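## Task

Scene 1: the cell is paused. According to the log, the mover took the lid off plate E10 at nest N2 and parked it at LP3, took the lid off F07 at N3 and parked it at LP1, and took the lid off E07 at N1 and parked it at LP4. The dispenser then failed and the run was aborted. Auto-recover moved the lid from LP3 onto N3 and the lid from LP4 onto N2, and then a watchdog stopped it. Get every plate's own lid back onto that plate, seated fully down, using only the log to tell the unlabelled lids apart, with each plate still at its starting nest, and then press CONTINUE. If what you see disagrees with the log, press CALL instead and leave every plate and lid exactly as it was at the start. Pressing RETRY, CONTINUE or SKIP while holding labware, or while any plate at a nest is not seated in it or any lid there is not seated on a plate, is a failure. Nothing may rely on the robot to stay in place at the end: release, then move the hand away (resting on the panel housing, the CALL key or the required key is allowed).

## Robot and tools

Robot: one six-joint arm (big_yam) with a two-finger parallel gripper and a wrist camera. Three cameras give images: cam_high and cam_low (896x504 each) and cam_wrist (504x504). Deck labels mark nests (N1, N2, N3...) and lid parks (LP1, LP3, LP4...), placed in no particular order. The operator panel sits to the robot's left, toward +y. Facing it, its keys from left to right are RETRY (white), CONTINUE (green), SKIP (yellow) and CALL (blue). A key counts once it is pushed down far enough to latch. RETRY, CONTINUE and SKIP end the job at once; after CALL the job ends when the robot stops. A wrong or premature go key is generally worse than none.

Frame: scene frame with origin on the table top below the arm base, +z up, +y to the left when looking along +x. Positions are in metres; orientations are quaternions written w first (qw, qx, qy, qz). The gripper's fingers point along its own +z and close along its own y. end_effector_position is the point midway between the finger pads, roughly 1 cm short of the tips. Reported hand position may be somewhat wrong, especially far out, and motions commonly finish a centimetre or more off, usually low.

A row is always 8 numbers: x, y, z, qw, qx, qy, qz, opening. x,y,z,q form an absolute target pose for the gripper in the scene frame (not an offset). Opening runs from -1 (closed) to +1 (fully open, 0.094 m); in between, fingers go to where grip_measured would read that value. To hold something, command an opening about 0.03 below the grip_measured reading at contact; smaller margins hold more gently. Pads push roughly 50-62 N each.

Tools:
- execute_actions {actions, pictures}. actions is a list with zero or one item. Empty list: just report the current state. {"rows": [...], "steps": n}: 1 to 15 rows, n at most 15 (default 15), each step is 1/30 s; each row is used for one step and the last repeats. {"steps": n} with no rows: a wait of up to 300 steps counted from the previous result, reply time included. A call is rejected, sending nothing, if any target lies more than 0.6 m from the last reported position along any gripper axis. Each step, the command is clipped to within 70 mm and 16 degrees of the measured pose, so after a long jump check the result and send the remainder. Repeat the desired quaternion in every row to hold orientation.
- move {target, speed}: target is one 8-number row (absolute pose plus opening); speed in m/s from 0.002 to 0.5, default 0.25, with turning capped at twice that in rad/s. The hand travels a straight line lasting 0.5 to 10 s and does not slow for obstacles; the opening is sent at the start. Its result adds a move: line giving how it ended (done, off_target, moving, held, fault), which limits acted (paced = pose clipped; held = steps blocked, after which the arm may speed up) and distance from target.
- wait {seconds}: 0 to 10 s of letting the scene run with no new command.
- zoom_image {camera, region}: enlarges [x0, y0, x1, y1] pixels of a camera's latest image, max 504x504 region.
- read_manual {section}: licence texts only.


Results: the state line gives pose and grip_measured; Joint positions/velocities list waist, shoulder, elbow, wrist pitch, wrist yaw, wrist roll (rad), then finger-pad gap (m). Ranges: waist ±2.880, shoulder 0 to 3.142, elbow 0 to 3.019, wrist pitch -1.693 to 1.571, wrist yaw ±1.571, wrist roll ±2.094. Joint torques are noisy, offset readings. HELD marks steps whose command was blocked; 'pose unreachable' means the clearance check altered the command. Hand target shows where the controller is currently driving. FAULT, MOTOR HOT (from 85 °C) and OVER-TEMPERATURE FAULT (100 °C, arm drops) lines warn of stops; holding loads while idle heats motors.

Avoid: dropping or knocking labware or anything off the table, fast impacts, pushing targets deep past contact, and long idle holds. Very small commanded moves may not move the hand. Before a go key, open the fingers, make sure all plates and lids are seated, and then press; afterwards release and back off.

Each tool is called after "Request:" by a JSON object that holds its "op" and its "data", one argument or row to a line.

## Session

Request:
{"op": "execute_actions", "data": {
  "actions": []
}}

Scene clock: 0.00 s of 9600.00 s.
end_effector_position=(+0.4743, +0.4351, +0.1853) grip_measured=+1.000 end_effector_quat_wxyz=(-0.040, +0.179, +0.976, -0.119)
Joint positions: [ 0.595  1.616  1.62  -1.096  0.126  1.147  0.094]
Joint velocities: [ 0.005 -0.024 -0.007 -0.007  0.066  0.007  0.   ]
Joint torques (N m, as the arm reports them, + toward a larger angle): no reading
Motor temperatures (°C, as the motors report them): [25 26 25 25 22 26]
Hand target: +0.480, +0.440, +0.188; -0.036, +0.180, +0.976, -0.114

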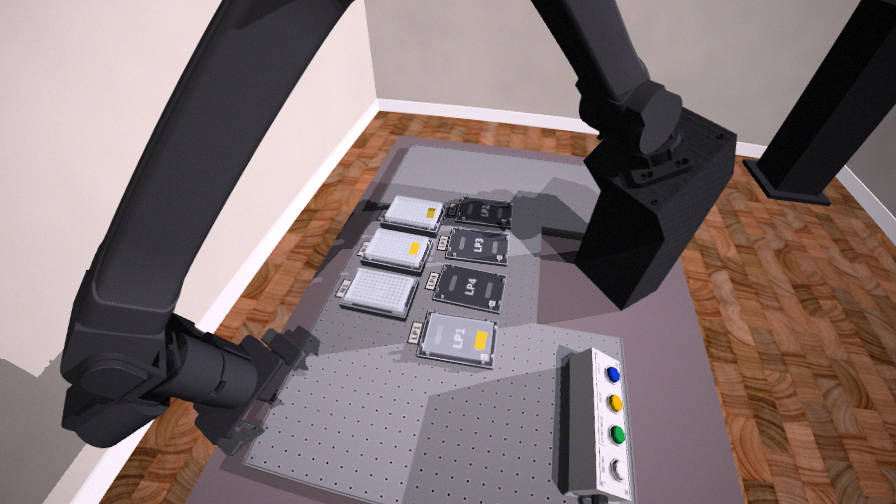

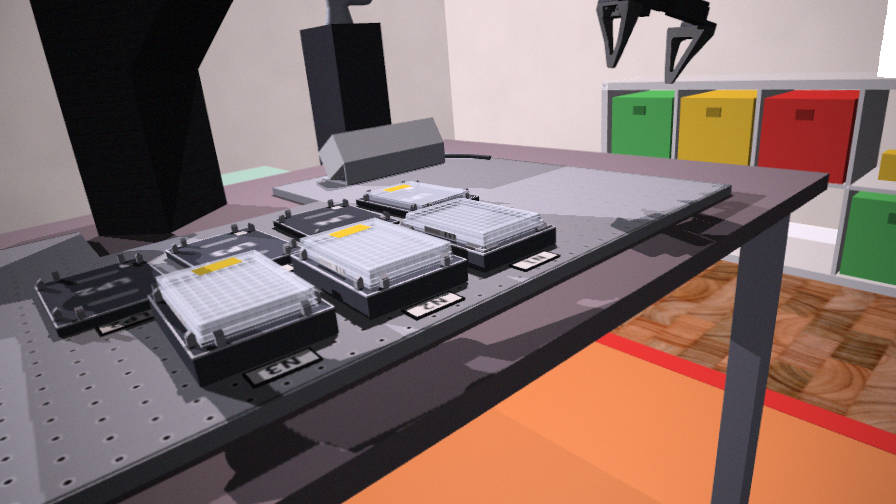

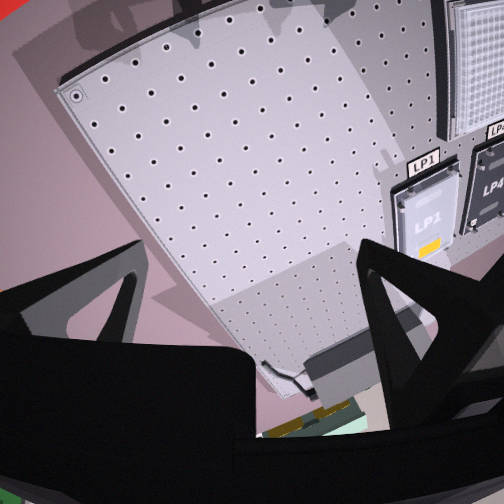

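Request:
{"op": "zoom_image", "data": {
  "camera": "cam_low",
  "region": [100, 170, 600, 400]
}}

Request:
{"op": "zoom_image", "data": {
  "camera": "cam_high",
  "region": [320, 180, 540, 380]
}}

Region (100, 170, 600, 400) of cam_low's 896x504 image, scaled by 1.008, with more detail than that image has; it fills the top 232 rows of this view, and the rest is white.

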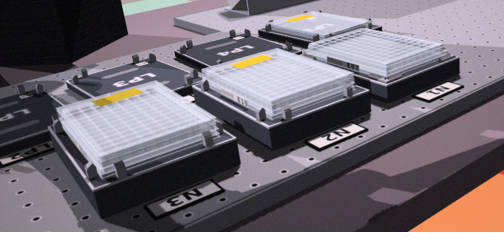

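Region (320, 180, 540, 380) of cam_high's 896x504 image, scaled by 2.291, with more detail than that image has; it fills the top 458 rows of this view, and the rest is white.

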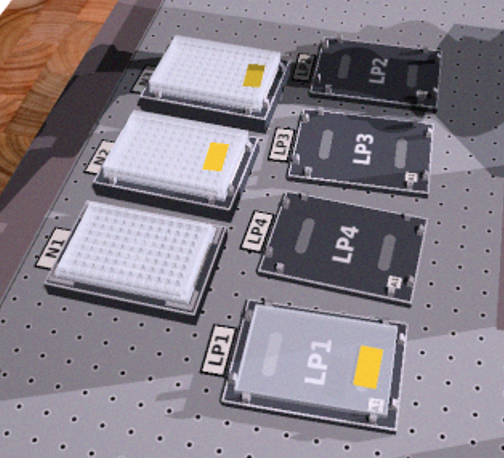

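Request:
{"op": "zoom_image", "data": {
  "camera": "cam_low",
  "region": [300, 240, 380, 290]
}}

Request:
{"op": "zoom_image", "data": {
  "camera": "cam_low",
  "region": [400, 215, 480, 260]
}}

Request:
{"op": "zoom_image", "data": {
  "camera": "cam_low",
  "region": [140, 270, 240, 360]
}}

Region (300, 240, 380, 290) of cam_low's 896x504 image, scaled by 6.300, with more detail than that image has; it fills the top 315 rows of this view, and the rest is white.

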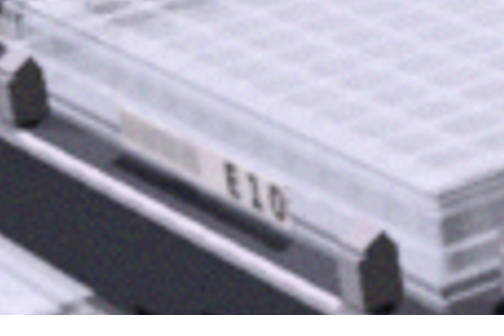

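Region (400, 215, 480, 260) of cam_low's 896x504 image, scaled by 6.300, with more detail than that image has; it fills the top 284 rows of this view, and the rest is white.

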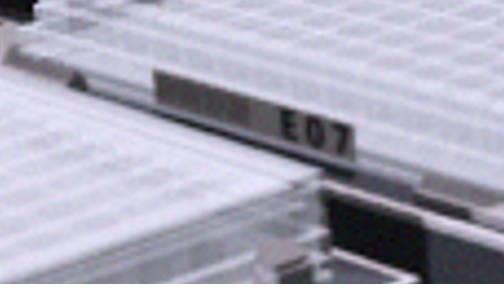

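Region (140, 270, 240, 360) of cam_low's 896x504 image, scaled by 5.040, with more detail than that image has; it fills the top 454 rows of this view, and the rest is white.

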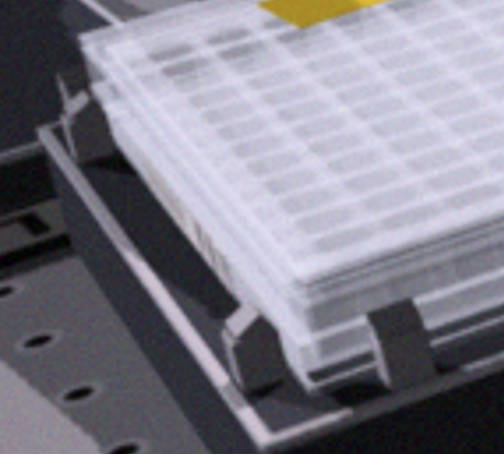

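Request:
{"op": "move", "data": {
  "target": [0.42, 0.12, 0.28, 0, 0, 1, 0, 1]
}}

Scene clock: 50.87 s of 9600.00 s.
end_effector_position=(+0.4213, +0.1152, +0.2710) grip_measured=+1.000 end_effector_quat_wxyz=(-0.008, +0.009, +1.000, -0.006)
Joint positions: [-0.122  1.079  0.78  -0.677 -0.396  0.204  0.094]
Joint velocities: [-0.005  0.005 -0.002 -0.012  0.081 -0.051  0.   ]
Joint torques (N m, as the arm reports them, + toward a larger angle): [ -2.31 -11.24   5.23   0.96  -0.15  -0.1 ]
Motor temperatures (°C, as the motors report them): [25 29 28 25 22 26]
Hand target: +0.423, +0.119, +0.274; +0.001, -0.003, +1.000, -0.002
Off the commanded pose: 0.010 m, 2 deg.
After step 90, 45.83 s passed at rest.
move: done

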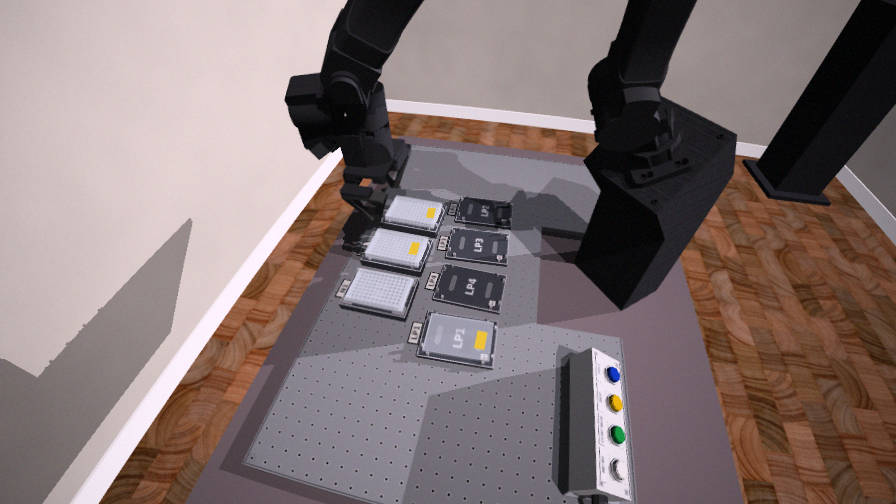

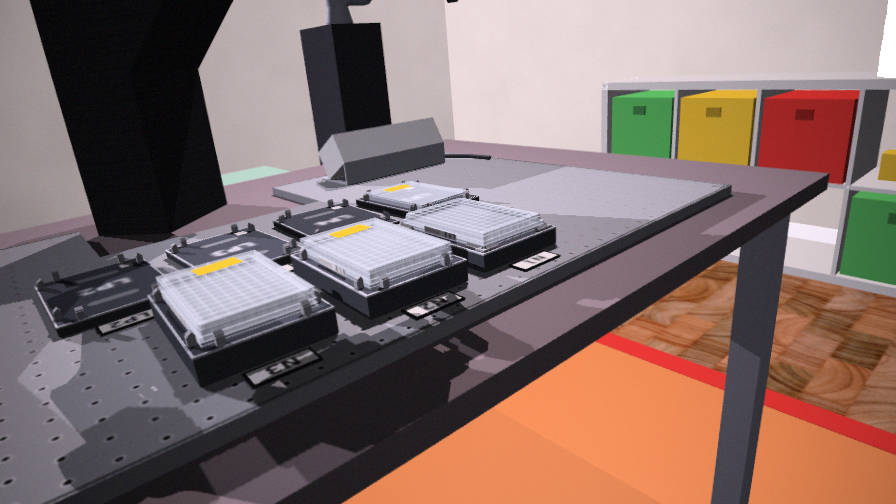

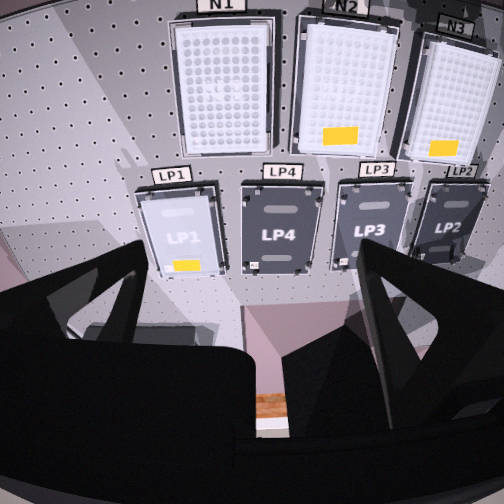

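Request:
{"op": "move", "data": {
  "target": [0.46, -0.20, 0.11, 0, 0.7071, 0.7071, 0, 1]
}}

Scene clock: 76.43 s of 9600.00 s.
end_effector_position=(+0.4621, -0.1892, +0.1084) grip_measured=+1.000 end_effector_quat_wxyz=(-0.006, +0.702, +0.712, -0.005)
Joint positions: [-0.577  1.968  1.088 -0.325 -0.625  1.281  0.094]
Joint velocities: [-0.005 -0.005 -0.012  0.002 -0.081 -0.007  0.   ]
Joint torques (N m, as the arm reports them, + toward a larger angle): [ -9.17 -10.87   4.2    0.9   -0.03   0.14]
Motor temperatures (°C, as the motors report them): [25 28 27 25 22 26]
Hand target: +0.468, -0.199, +0.108; +0.002, +0.706, +0.708, -0.001
Off the commanded pose: 0.011 m, 1 deg.
After step 90, 18.93 s passed at rest.
move: off_target

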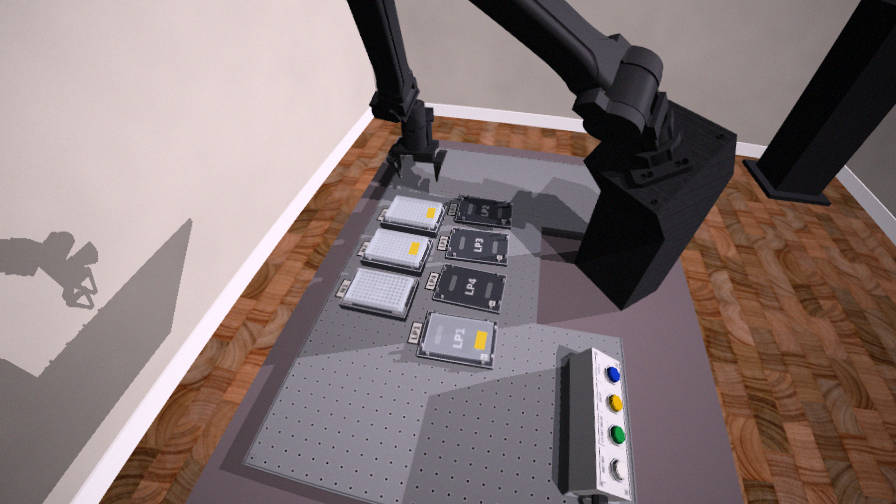

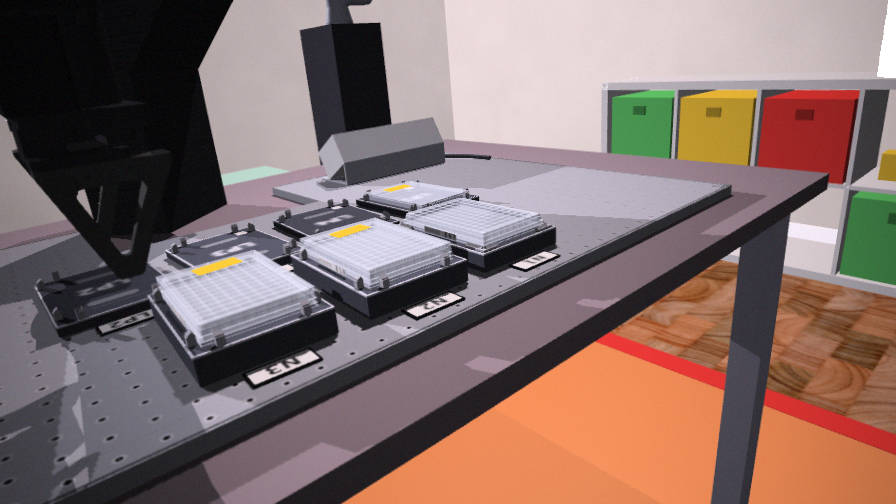

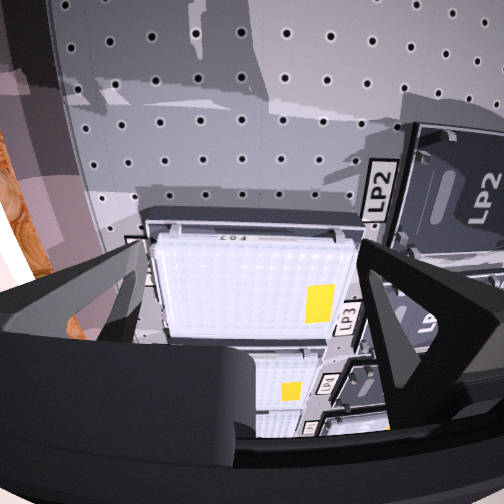

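Request:
{"op": "zoom_image", "data": {
  "camera": "cam_wrist",
  "region": [200, 215, 310, 260]
}}

Region (200, 215, 310, 260) of cam_wrist's 504x504 image, scaled by 4.582, with more detail than that image has; it fills the top 206 rows of this view, and the rest is white.

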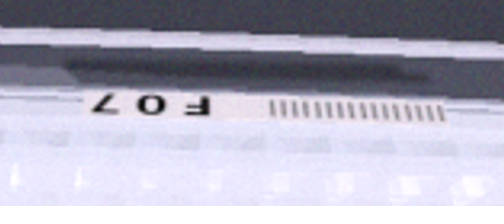

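Request:
{"op": "move", "data": {
  "target": [0.46, 0.025, 0.11, 0, 0, 1, 0, 1]
}}

Scene clock: 97.93 s of 9600.00 s.
end_effector_position=(+0.4527, +0.0189, +0.1080) grip_measured=+1.000 end_effector_quat_wxyz=(-0.009, +0.015, +1.000, -0.000)
Joint positions: [-0.192  1.642  0.869 -0.227 -0.446  0.154  0.094]
Joint velocities: [ 0.005 -0.015  0.002 -0.017  0.081  0.022  0.   ]
Joint torques (N m, as the arm reports them, + toward a larger angle): [ -4.8  -13.67   1.24   0.74   0.05  -0.05]
Motor temperatures (°C, as the motors report them): [26 28 27 25 22 26]
Hand target: +0.455, +0.026, +0.111; -0.001, +0.001, +1.000, +0.002
Off the commanded pose: 0.010 m, 2 deg.
After step 90, 14.87 s passed at rest.
move: done

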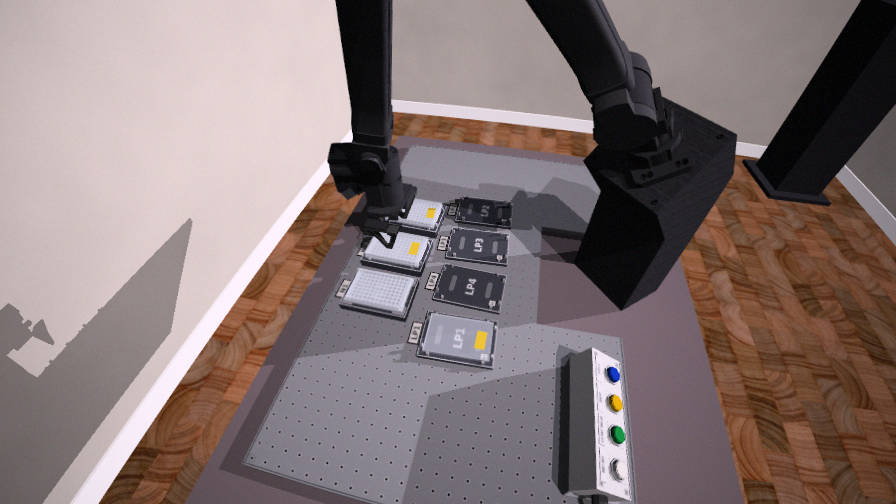

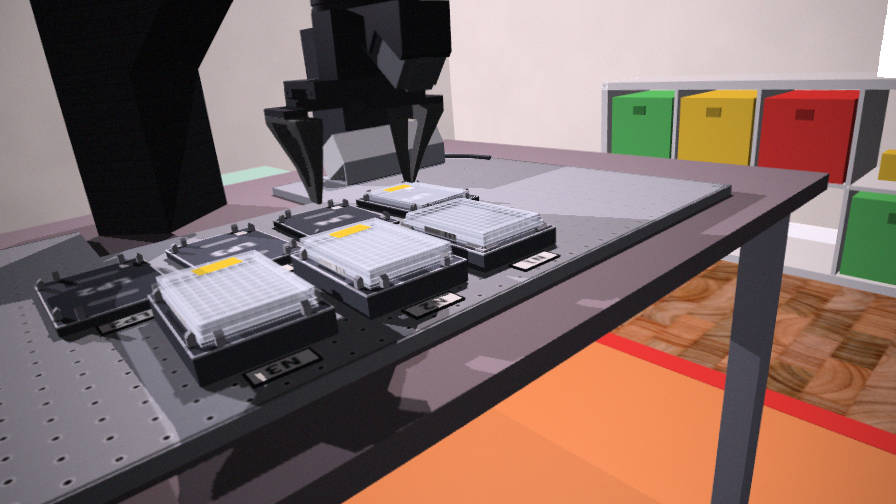

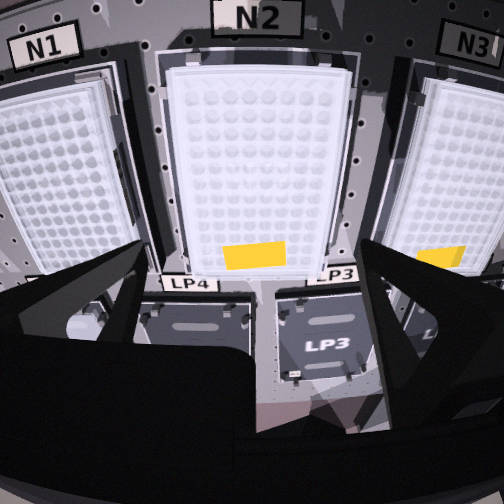

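Request:
{"op": "move", "data": {
  "target": [0.465, 0.023, 0.078, 0, 0, 1, 0, 1],
  "speed": 0.1
}}

Scene clock: 106.83 s of 9600.00 s.
end_effector_position=(+0.4609, +0.0203, +0.0855) grip_measured=+1.000 end_effector_quat_wxyz=(-0.003, +0.001, +1.000, -0.002)
Joint positions: [-0.168  1.703  0.903 -0.179 -0.428  0.153  0.094]
Joint velocities: [-0.015 -0.015  0.017  0.002 -0.007  0.007  0.   ]
Joint torques (N m, as the arm reports them, + toward a larger angle): [ -5.31 -10.99   3.01   1.06   0.11   0.13]
Motor temperatures (°C, as the motors report them): [26 29 26 25 22 26]
Hand target: +0.465, +0.024, +0.078; -0.000, -0.000, +1.000, +0.001
Off the commanded pose: 0.009 m, 0 deg.
After step 90, 5.10 s passed at rest.
move: done

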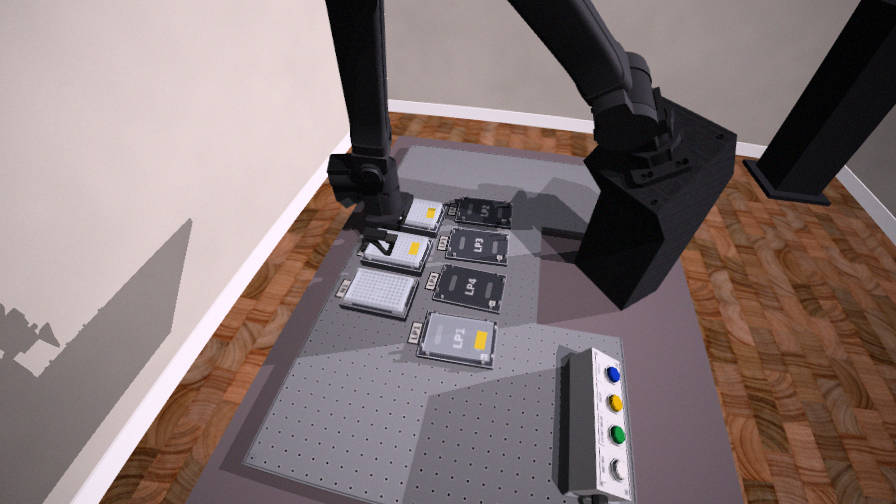

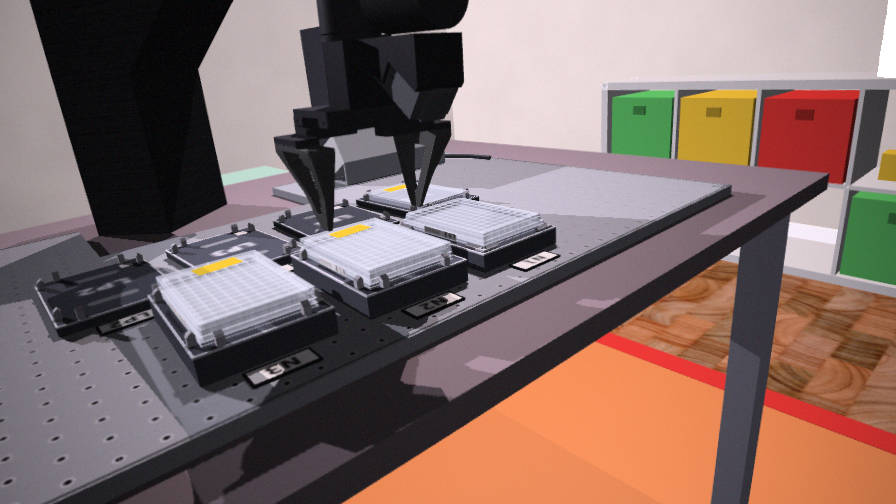

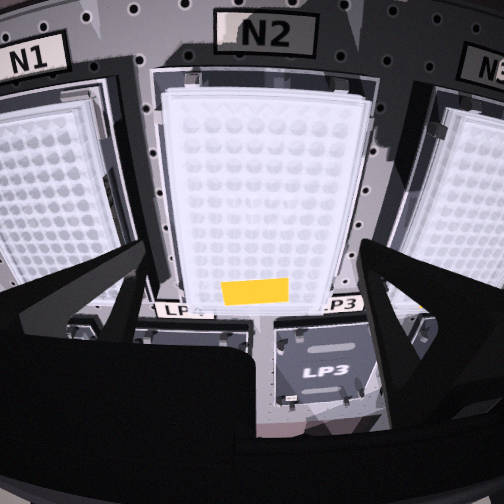

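Request:
{"op": "move", "data": {
  "target": [0.463, 0.014, 0.062, 0, 0.016, 1, 0, 1],
  "speed": 0.05
}}

Scene clock: 130.37 s of 9600.00 s.
end_effector_position=(+0.4591, +0.0123, +0.0688) grip_measured=+1.000 end_effector_quat_wxyz=(-0.003, +0.016, +1.000, -0.002)
Joint positions: [-0.168  1.755  0.916 -0.141 -0.428  0.182  0.094]
Joint velocities: [-0.005 -0.015  0.017 -0.002 -0.066 -0.037  0.   ]
Joint torques (N m, as the arm reports them, + toward a larger angle): [ -5.29 -10.96   2.53   0.75   0.03   0.15]
Motor temperatures (°C, as the motors report them): [26 28 26 25 22 26]
Hand target: +0.463, +0.014, +0.062; -0.000, +0.016, +1.000, +0.000
Off the commanded pose: 0.008 m, 0 deg.
After step 90, 19.73 s passed at rest.
move: done

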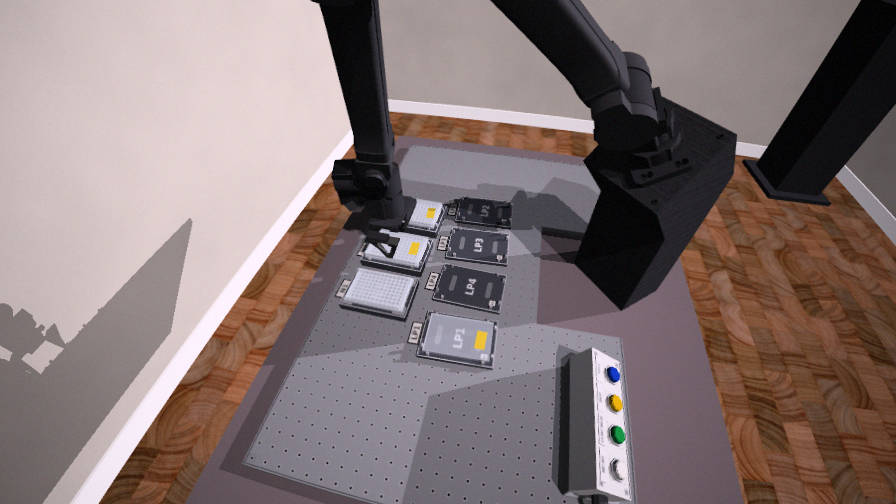

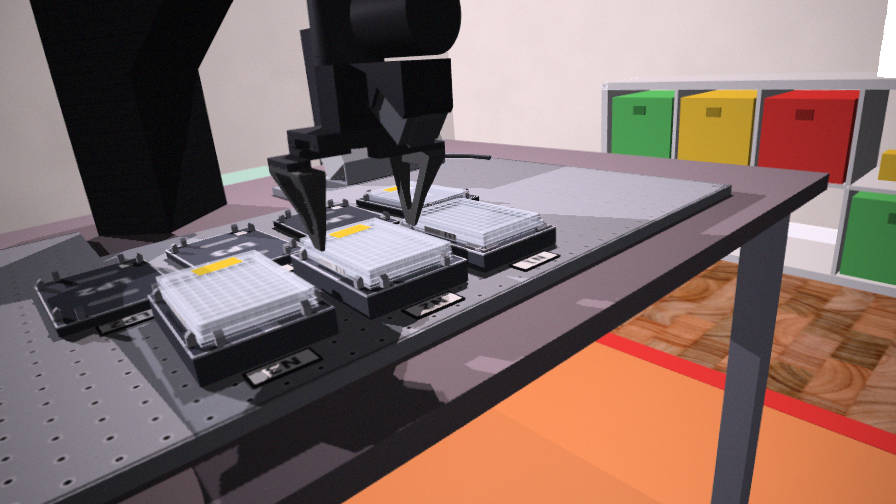

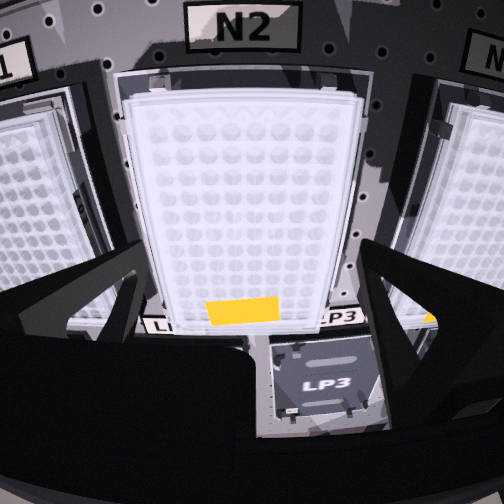

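Request:
{"op": "move", "data": {
  "target": [0.463, 0.0195, 0.060, 0, 0.016, 1, 0, 1],
  "speed": 0.03
}}

Scene clock: 142.00 s of 9600.00 s.
end_effector_position=(+0.4599, +0.0146, +0.0677) grip_measured=+1.000 end_effector_quat_wxyz=(-0.002, +0.018, +1.000, -0.003)
Joint positions: [-0.162  1.755  0.917 -0.137 -0.422  0.193  0.094]
Joint velocities: [-0.015 -0.015 -0.002 -0.007 -0.037 -0.051  0.   ]
Joint torques (N m, as the arm reports them, + toward a larger angle): [ -4.25 -12.01   2.43   0.91   0.06   0.11]
Motor temperatures (°C, as the motors report them): [26 28 26 25 22 26]
Hand target: +0.463, +0.020, +0.060; +0.000, +0.016, +1.000, +0.000
Off the commanded pose: 0.010 m, 0 deg.
After step 90, 7.83 s passed at rest.
move: done

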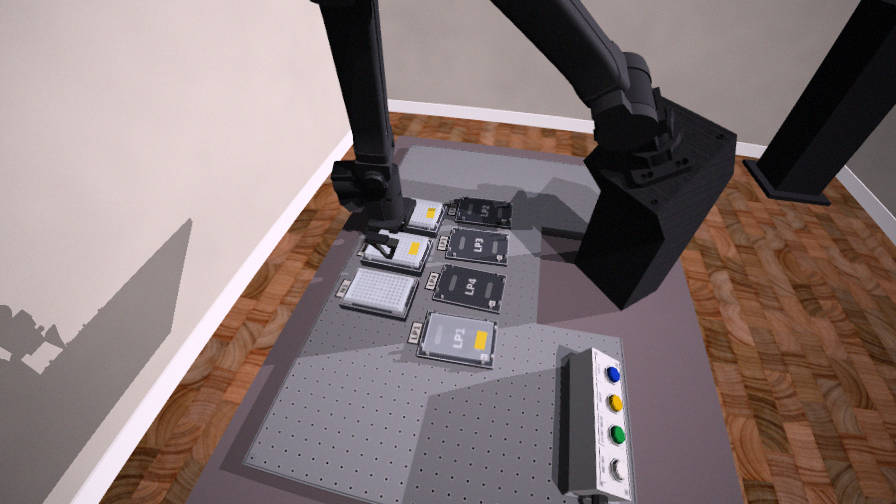

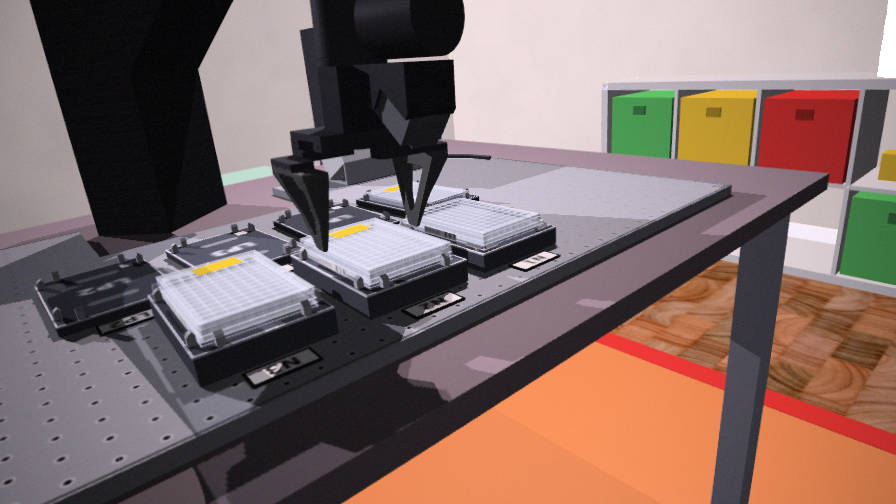

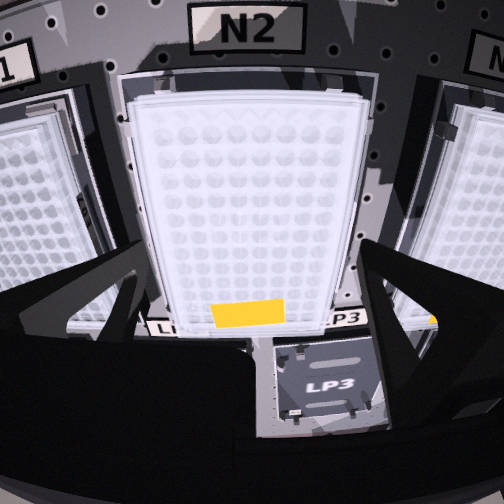

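Request:
{"op": "move", "data": {
  "target": [0.463, 0.022, 0.054, 0, 0.016, 1, 0, 1],
  "speed": 0.03
}}

Scene clock: 151.73 s of 9600.00 s.
end_effector_position=(+0.4624, +0.0191, +0.0639) grip_measured=+1.000 end_effector_quat_wxyz=(+0.001, +0.017, +1.000, -0.002)
Joint positions: [-0.151  1.761  0.923 -0.127 -0.416  0.203  0.094]
Joint velocities: [-0.005 -0.005  0.017  0.022  0.007  0.007  0.   ]
Joint torques (N m, as the arm reports them, + toward a larger angle): [ -5.05 -10.55   2.42   1.01   0.09   0.13]
Motor temperatures (°C, as the motors report them): [26 29 26 25 22 26]
Hand target: +0.463, +0.022, +0.054; -0.000, +0.016, +1.000, +0.000
Off the commanded pose: 0.010 m, 0 deg.
After step 90, 5.87 s passed at rest.
move: done

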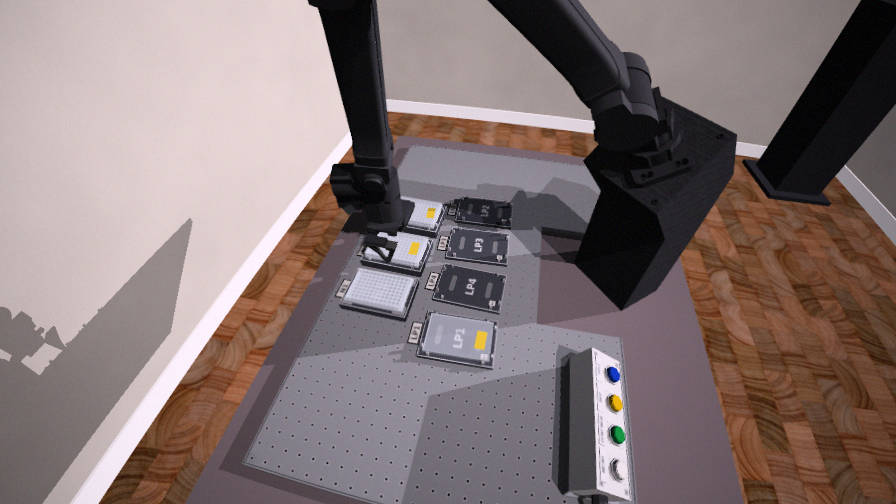

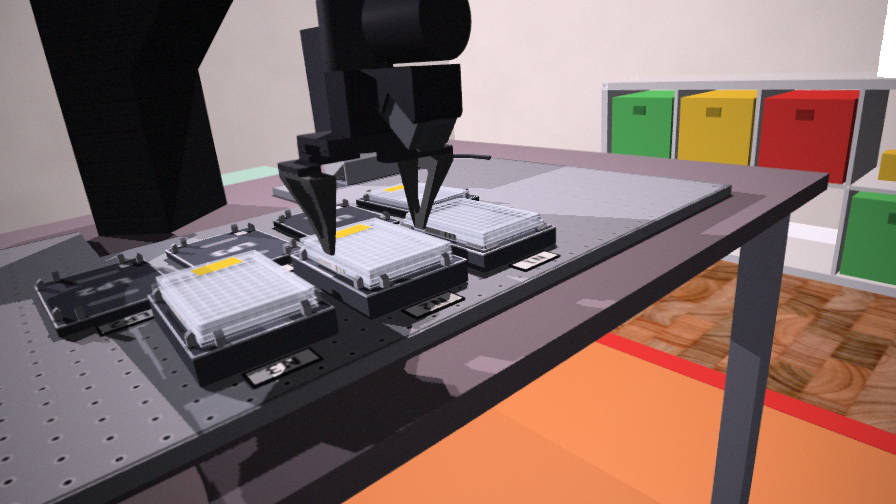

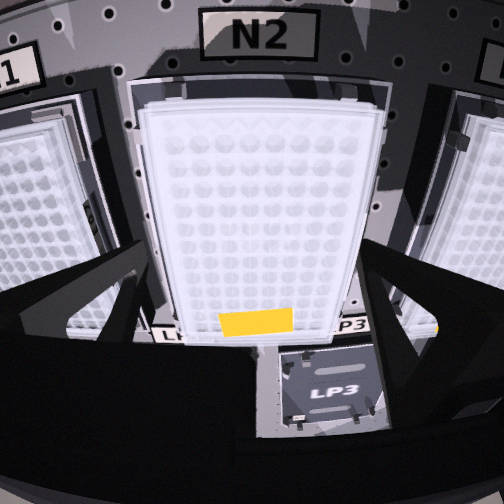

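Request:
{"op": "zoom_image", "data": {
  "camera": "cam_low",
  "region": [280, 200, 440, 300]
}}

Region (280, 200, 440, 300) of cam_low's 896x504 image, scaled by 3.150, with more detail than that image has; it fills the top 315 rows of this view, and the rest is white.

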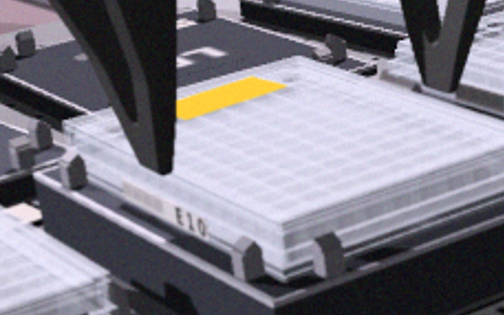

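Request:
{"op": "move", "data": {
  "target": [0.463, 0.020, 0.048, 0, 0.016, 1, 0, 1],
  "speed": 0.02
}}

Request:
{"op": "zoom_image", "data": {
  "camera": "cam_low",
  "region": [280, 200, 440, 300]
}}

Scene clock: 175.43 s of 9600.00 s.
end_effector_position=(+0.4620, +0.0160, +0.0575) grip_measured=+1.000 end_effector_quat_wxyz=(+0.000, +0.018, +1.000, -0.003)
Joint positions: [-0.151  1.781  0.931 -0.116 -0.415  0.204  0.094]
Joint velocities: [ 0.005 -0.005  0.007  0.012  0.007 -0.11   0.   ]
Joint torques (N m, as the arm reports them, + toward a larger angle): [ -4.92 -10.86   2.53   1.02   0.08   0.15]
Motor temperatures (°C, as the motors report them): [26 29 26 25 22 26]
Hand target: +0.463, +0.020, +0.048; -0.000, +0.016, +1.000, +0.000
Off the commanded pose: 0.010 m, 0 deg.
After step 90, 19.67 s passed at rest.
move: done

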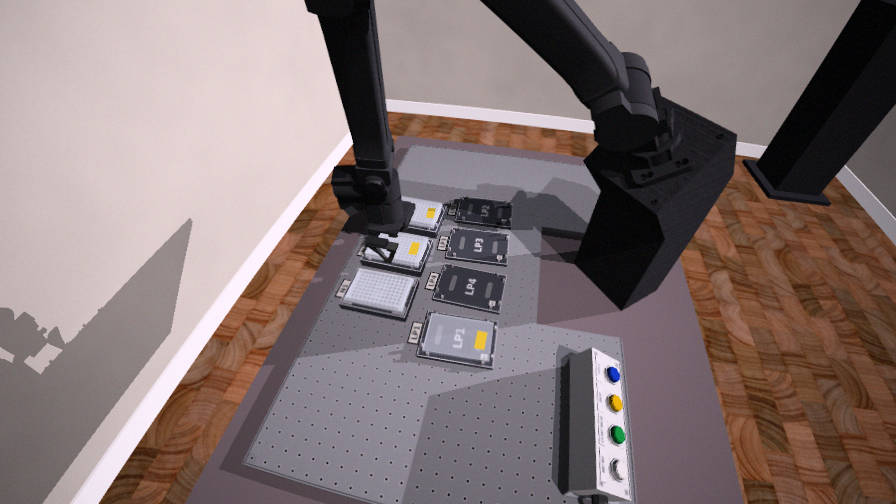

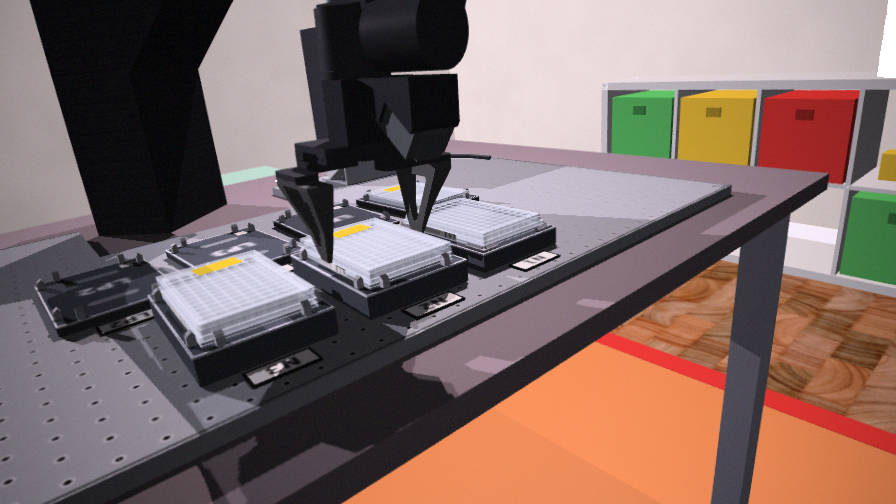

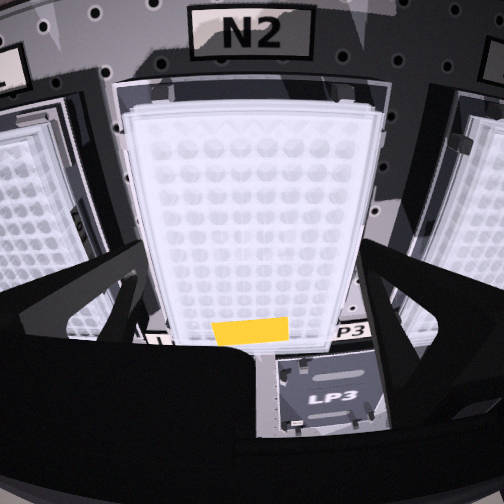

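Region (280, 200, 440, 300) of cam_low's 896x504 image, scaled by 3.150, with more detail than that image has; it fills the top 315 rows of this view, and the rest is white.

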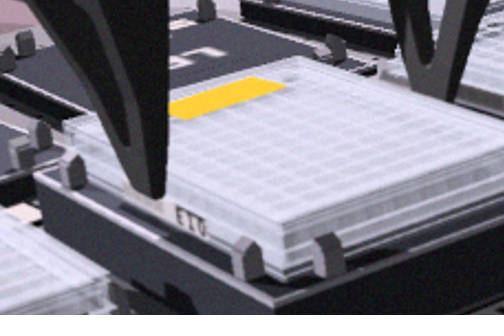

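Request:
{"op": "execute_actions", "data": {
  "actions": [
    {"rows": [[0.463, 0.020, 0.048, 0, 0.016, 1, 0, 0.78]], "steps": 15}
  ]
}}

Request:
{"op": "zoom_image", "data": {
  "camera": "cam_low",
  "region": [280, 200, 440, 300]
}}

Scene clock: 197.63 s of 9600.00 s.
end_effector_position=(+0.4621, +0.0160, +0.0575) grip_measured=+0.796 end_effector_quat_wxyz=(+0.000, +0.018, +1.000, -0.003)
Joint positions: [-0.151  1.781  0.931 -0.116 -0.415  0.204  0.084]
Joint velocities: [ 0.005  0.005  0.007 -0.007  0.095 -0.007 -0.   ]
Joint torques (N m, as the arm reports them, + toward a larger angle): [ -4.42 -11.06   2.36   0.84   0.07   0.13]
Motor temperatures (°C, as the motors report them): [26 29 26 25 22 26]
Hand target: +0.463, +0.020, +0.048; -0.000, +0.016, +1.000, +0.000
Off the commanded pose: 0.010 m, 0 deg.
Steps of this call (steps 1 to 90: nothing new was sent; then 18.70 s passed at rest; steps 91 to 105: all 15 steps of this action). Readings (end_effector_position):
91: (+0.4621, +0.0161, +0.0575)
92: (+0.4621, +0.0160, +0.0575)
94: (+0.4621, +0.0160, +0.0575)
98: (+0.4621, +0.0160, +0.0575)
105: the state above

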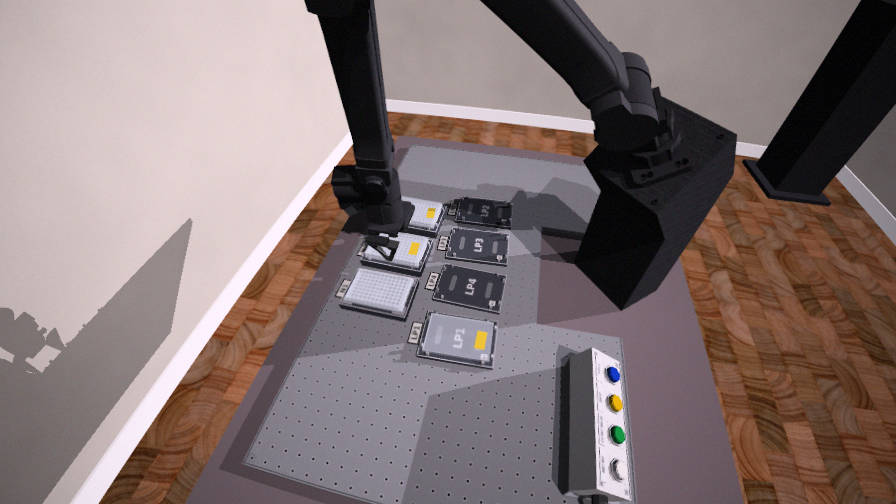

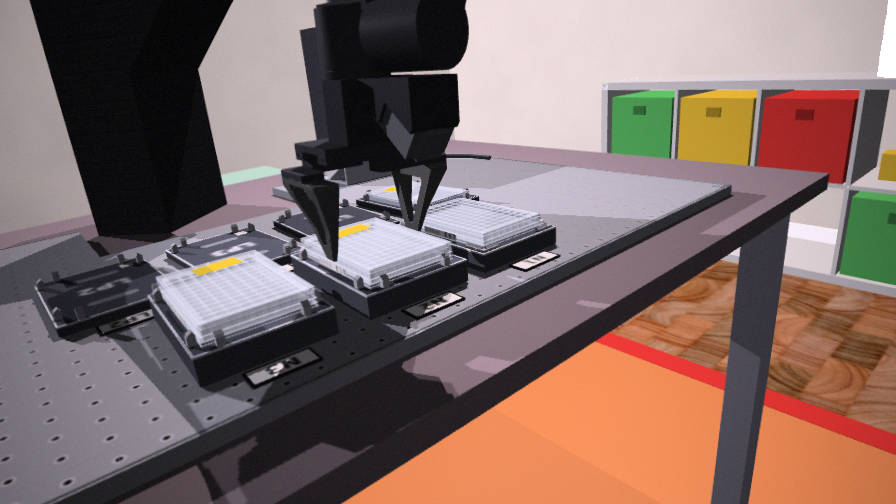

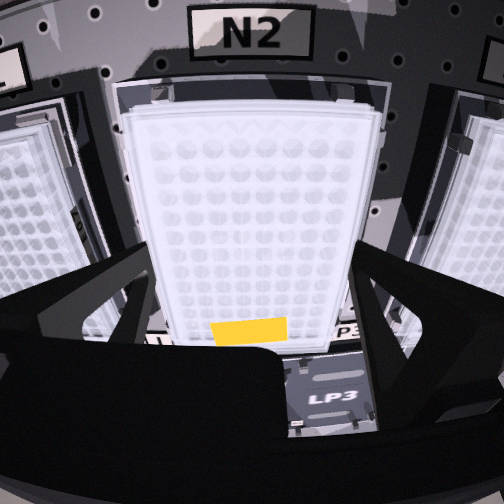

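Region (280, 200, 440, 300) of cam_low's 896x504 image, scaled by 3.150, with more detail than that image has; it fills the top 315 rows of this view, and the rest is white.

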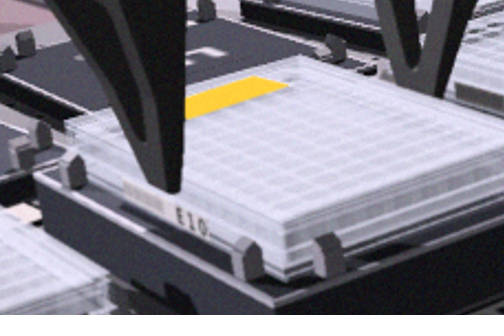

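Request:
{"op": "execute_actions", "data": {
  "actions": [
    {"rows": [[0.463, 0.020, 0.048, 0, 0.016, 1, 0, 1],[0.463, 0.020, 0.048, 0, 0.016, 1, 0, 1],[0.463, 0.020, 0.048, 0, 0.016, 1, 0, 1],[0.463, 0.020, 0.048, 0, 0.016, 1, 0, 1],[0.463, 0.0205, 0.047, 0, 0.016, 1, 0, 1],[0.463, 0.021, 0.046, 0, 0.016, 1, 0, 1],[0.463, 0.021, 0.0455, 0, 0.016, 1, 0, 1]], "steps": 15}
  ],
  "pictures": false
}}

Scene clock: 212.17 s of 9600.00 s.
end_effector_position=(+0.4629, +0.0173, +0.0557) grip_measured=+1.000 end_effector_quat_wxyz=(+0.001, +0.017, +1.000, -0.003)
Joint positions: [-0.147  1.785  0.934 -0.112 -0.413  0.207  0.094]
Joint velocities: [-0.005 -0.015 -0.007 -0.002 -0.007 -0.007  0.   ]
Joint torques (N m, as the arm reports them, + toward a larger angle): [ -4.34 -11.06   2.35   0.94   0.09   0.17]
Motor temperatures (°C, as the motors report them): [26 29 26 25 22 26]
Hand target: +0.463, +0.021, +0.046; -0.000, +0.016, +1.000, +0.000
Off the commanded pose: 0.011 m, 0 deg.
Steps of this call (steps 1 to 90: nothing new was sent; then 11.03 s passed at rest; steps 91 to 105: all 15 steps of this action). Readings (end_effector_position):
91: (+0.4621, +0.0160, +0.0575)
92: (+0.4621, +0.0160, +0.0575)
94: (+0.4621, +0.0160, +0.0575)
98: (+0.4624, +0.0162, +0.0570)
105: the state above

Request:
{"op": "execute_actions", "data": {
  "actions": [
    {"rows": [[0.463, 0.0205, 0.0445, 0, 0.016, 1, 0, 1],[0.463, 0.0205, 0.0445, 0, 0.016, 1, 0, 1],[0.463, 0.0205, 0.0445, 0, 0.016, 1, 0, 1],[0.463, 0.0205, 0.0445, 0, 0.016, 1, 0, 1],[0.463, 0.0205, 0.0445, 0, 0.016, 1, 0, 1],[0.463, 0.0205, 0.0445, 0, 0.016, 1, 0, 1],[0.463, 0.0205, 0.0445, 0, 0.016, 1, 0, 1],[0.463, 0.0205, 0.0445, 0, 0.016, 1, 0, 0.765]], "steps": 15}
  ]
}}

Request:
{"op": "zoom_image", "data": {
  "camera": "cam_low",
  "region": [280, 200, 440, 300]
}}

Scene clock: 224.23 s of 9600.00 s.
end_effector_position=(+0.4621, +0.0163, +0.0545) grip_measured=+0.791 end_effector_quat_wxyz=(+0.001, +0.018, +1.000, -0.004)
Joint positions: [-0.147  1.788  0.934 -0.11  -0.411  0.208  0.084]
Joint velocities: [ 0.005 -0.005 -0.007 -0.002 -0.007 -0.007 -0.   ]
Joint torques (N m, as the arm reports them, + toward a larger angle): [ -4.43 -10.69   2.41   0.86  -0.01   0.12]
Motor temperatures (°C, as the motors report them): [26 29 26 25 22 26]
Hand target: +0.463, +0.021, +0.045; -0.000, +0.016, +1.000, +0.000
Off the commanded pose: 0.011 m, 0 deg.
Steps of this call (steps 1 to 90: nothing new was sent; then 8.57 s passed at rest; steps 91 to 105: all 15 steps of this action). Readings (end_effector_position):
91: (+0.4630, +0.0173, +0.0557)
92: (+0.4630, +0.0173, +0.0555)
94: (+0.4628, +0.0170, +0.0551)
98: (+0.4622, +0.0167, +0.0546)
105: the state above

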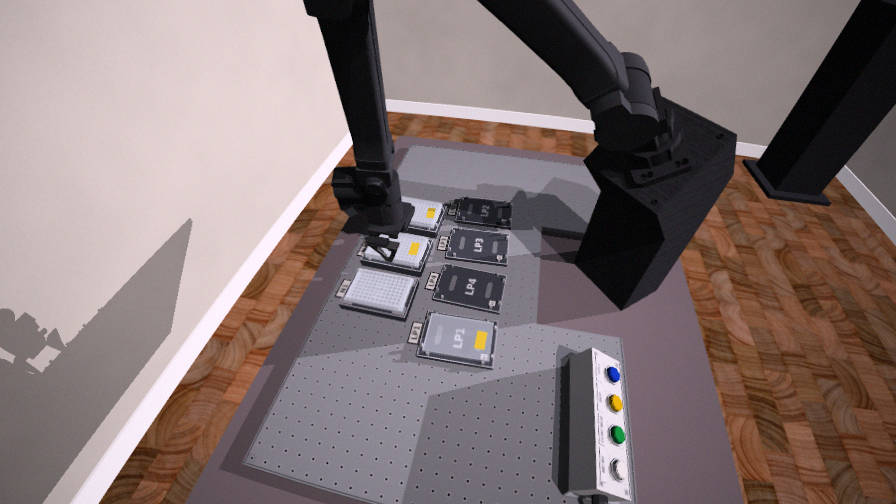

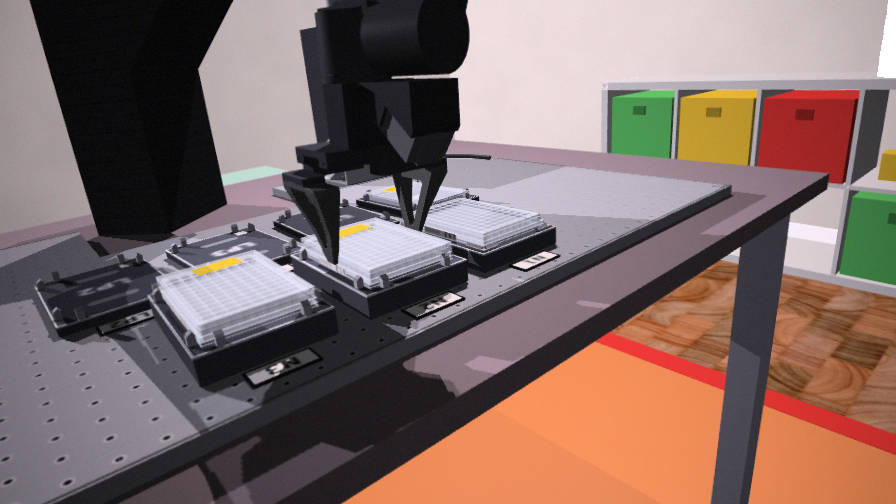

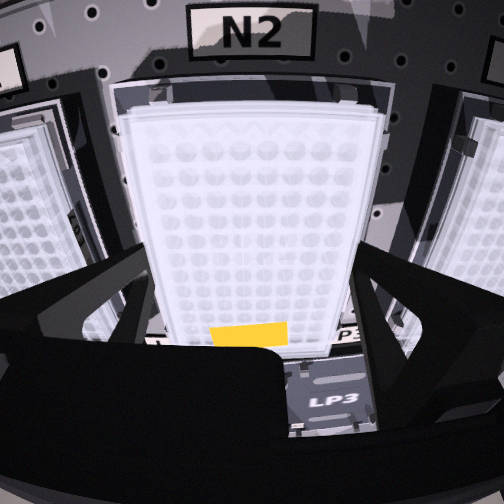

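Region (280, 200, 440, 300) of cam_low's 896x504 image, scaled by 3.150, with more detail than that image has; it fills the top 315 rows of this view, and the rest is white.

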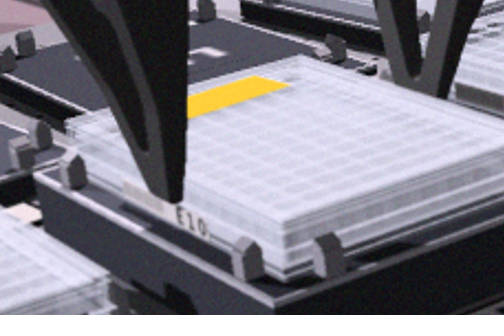

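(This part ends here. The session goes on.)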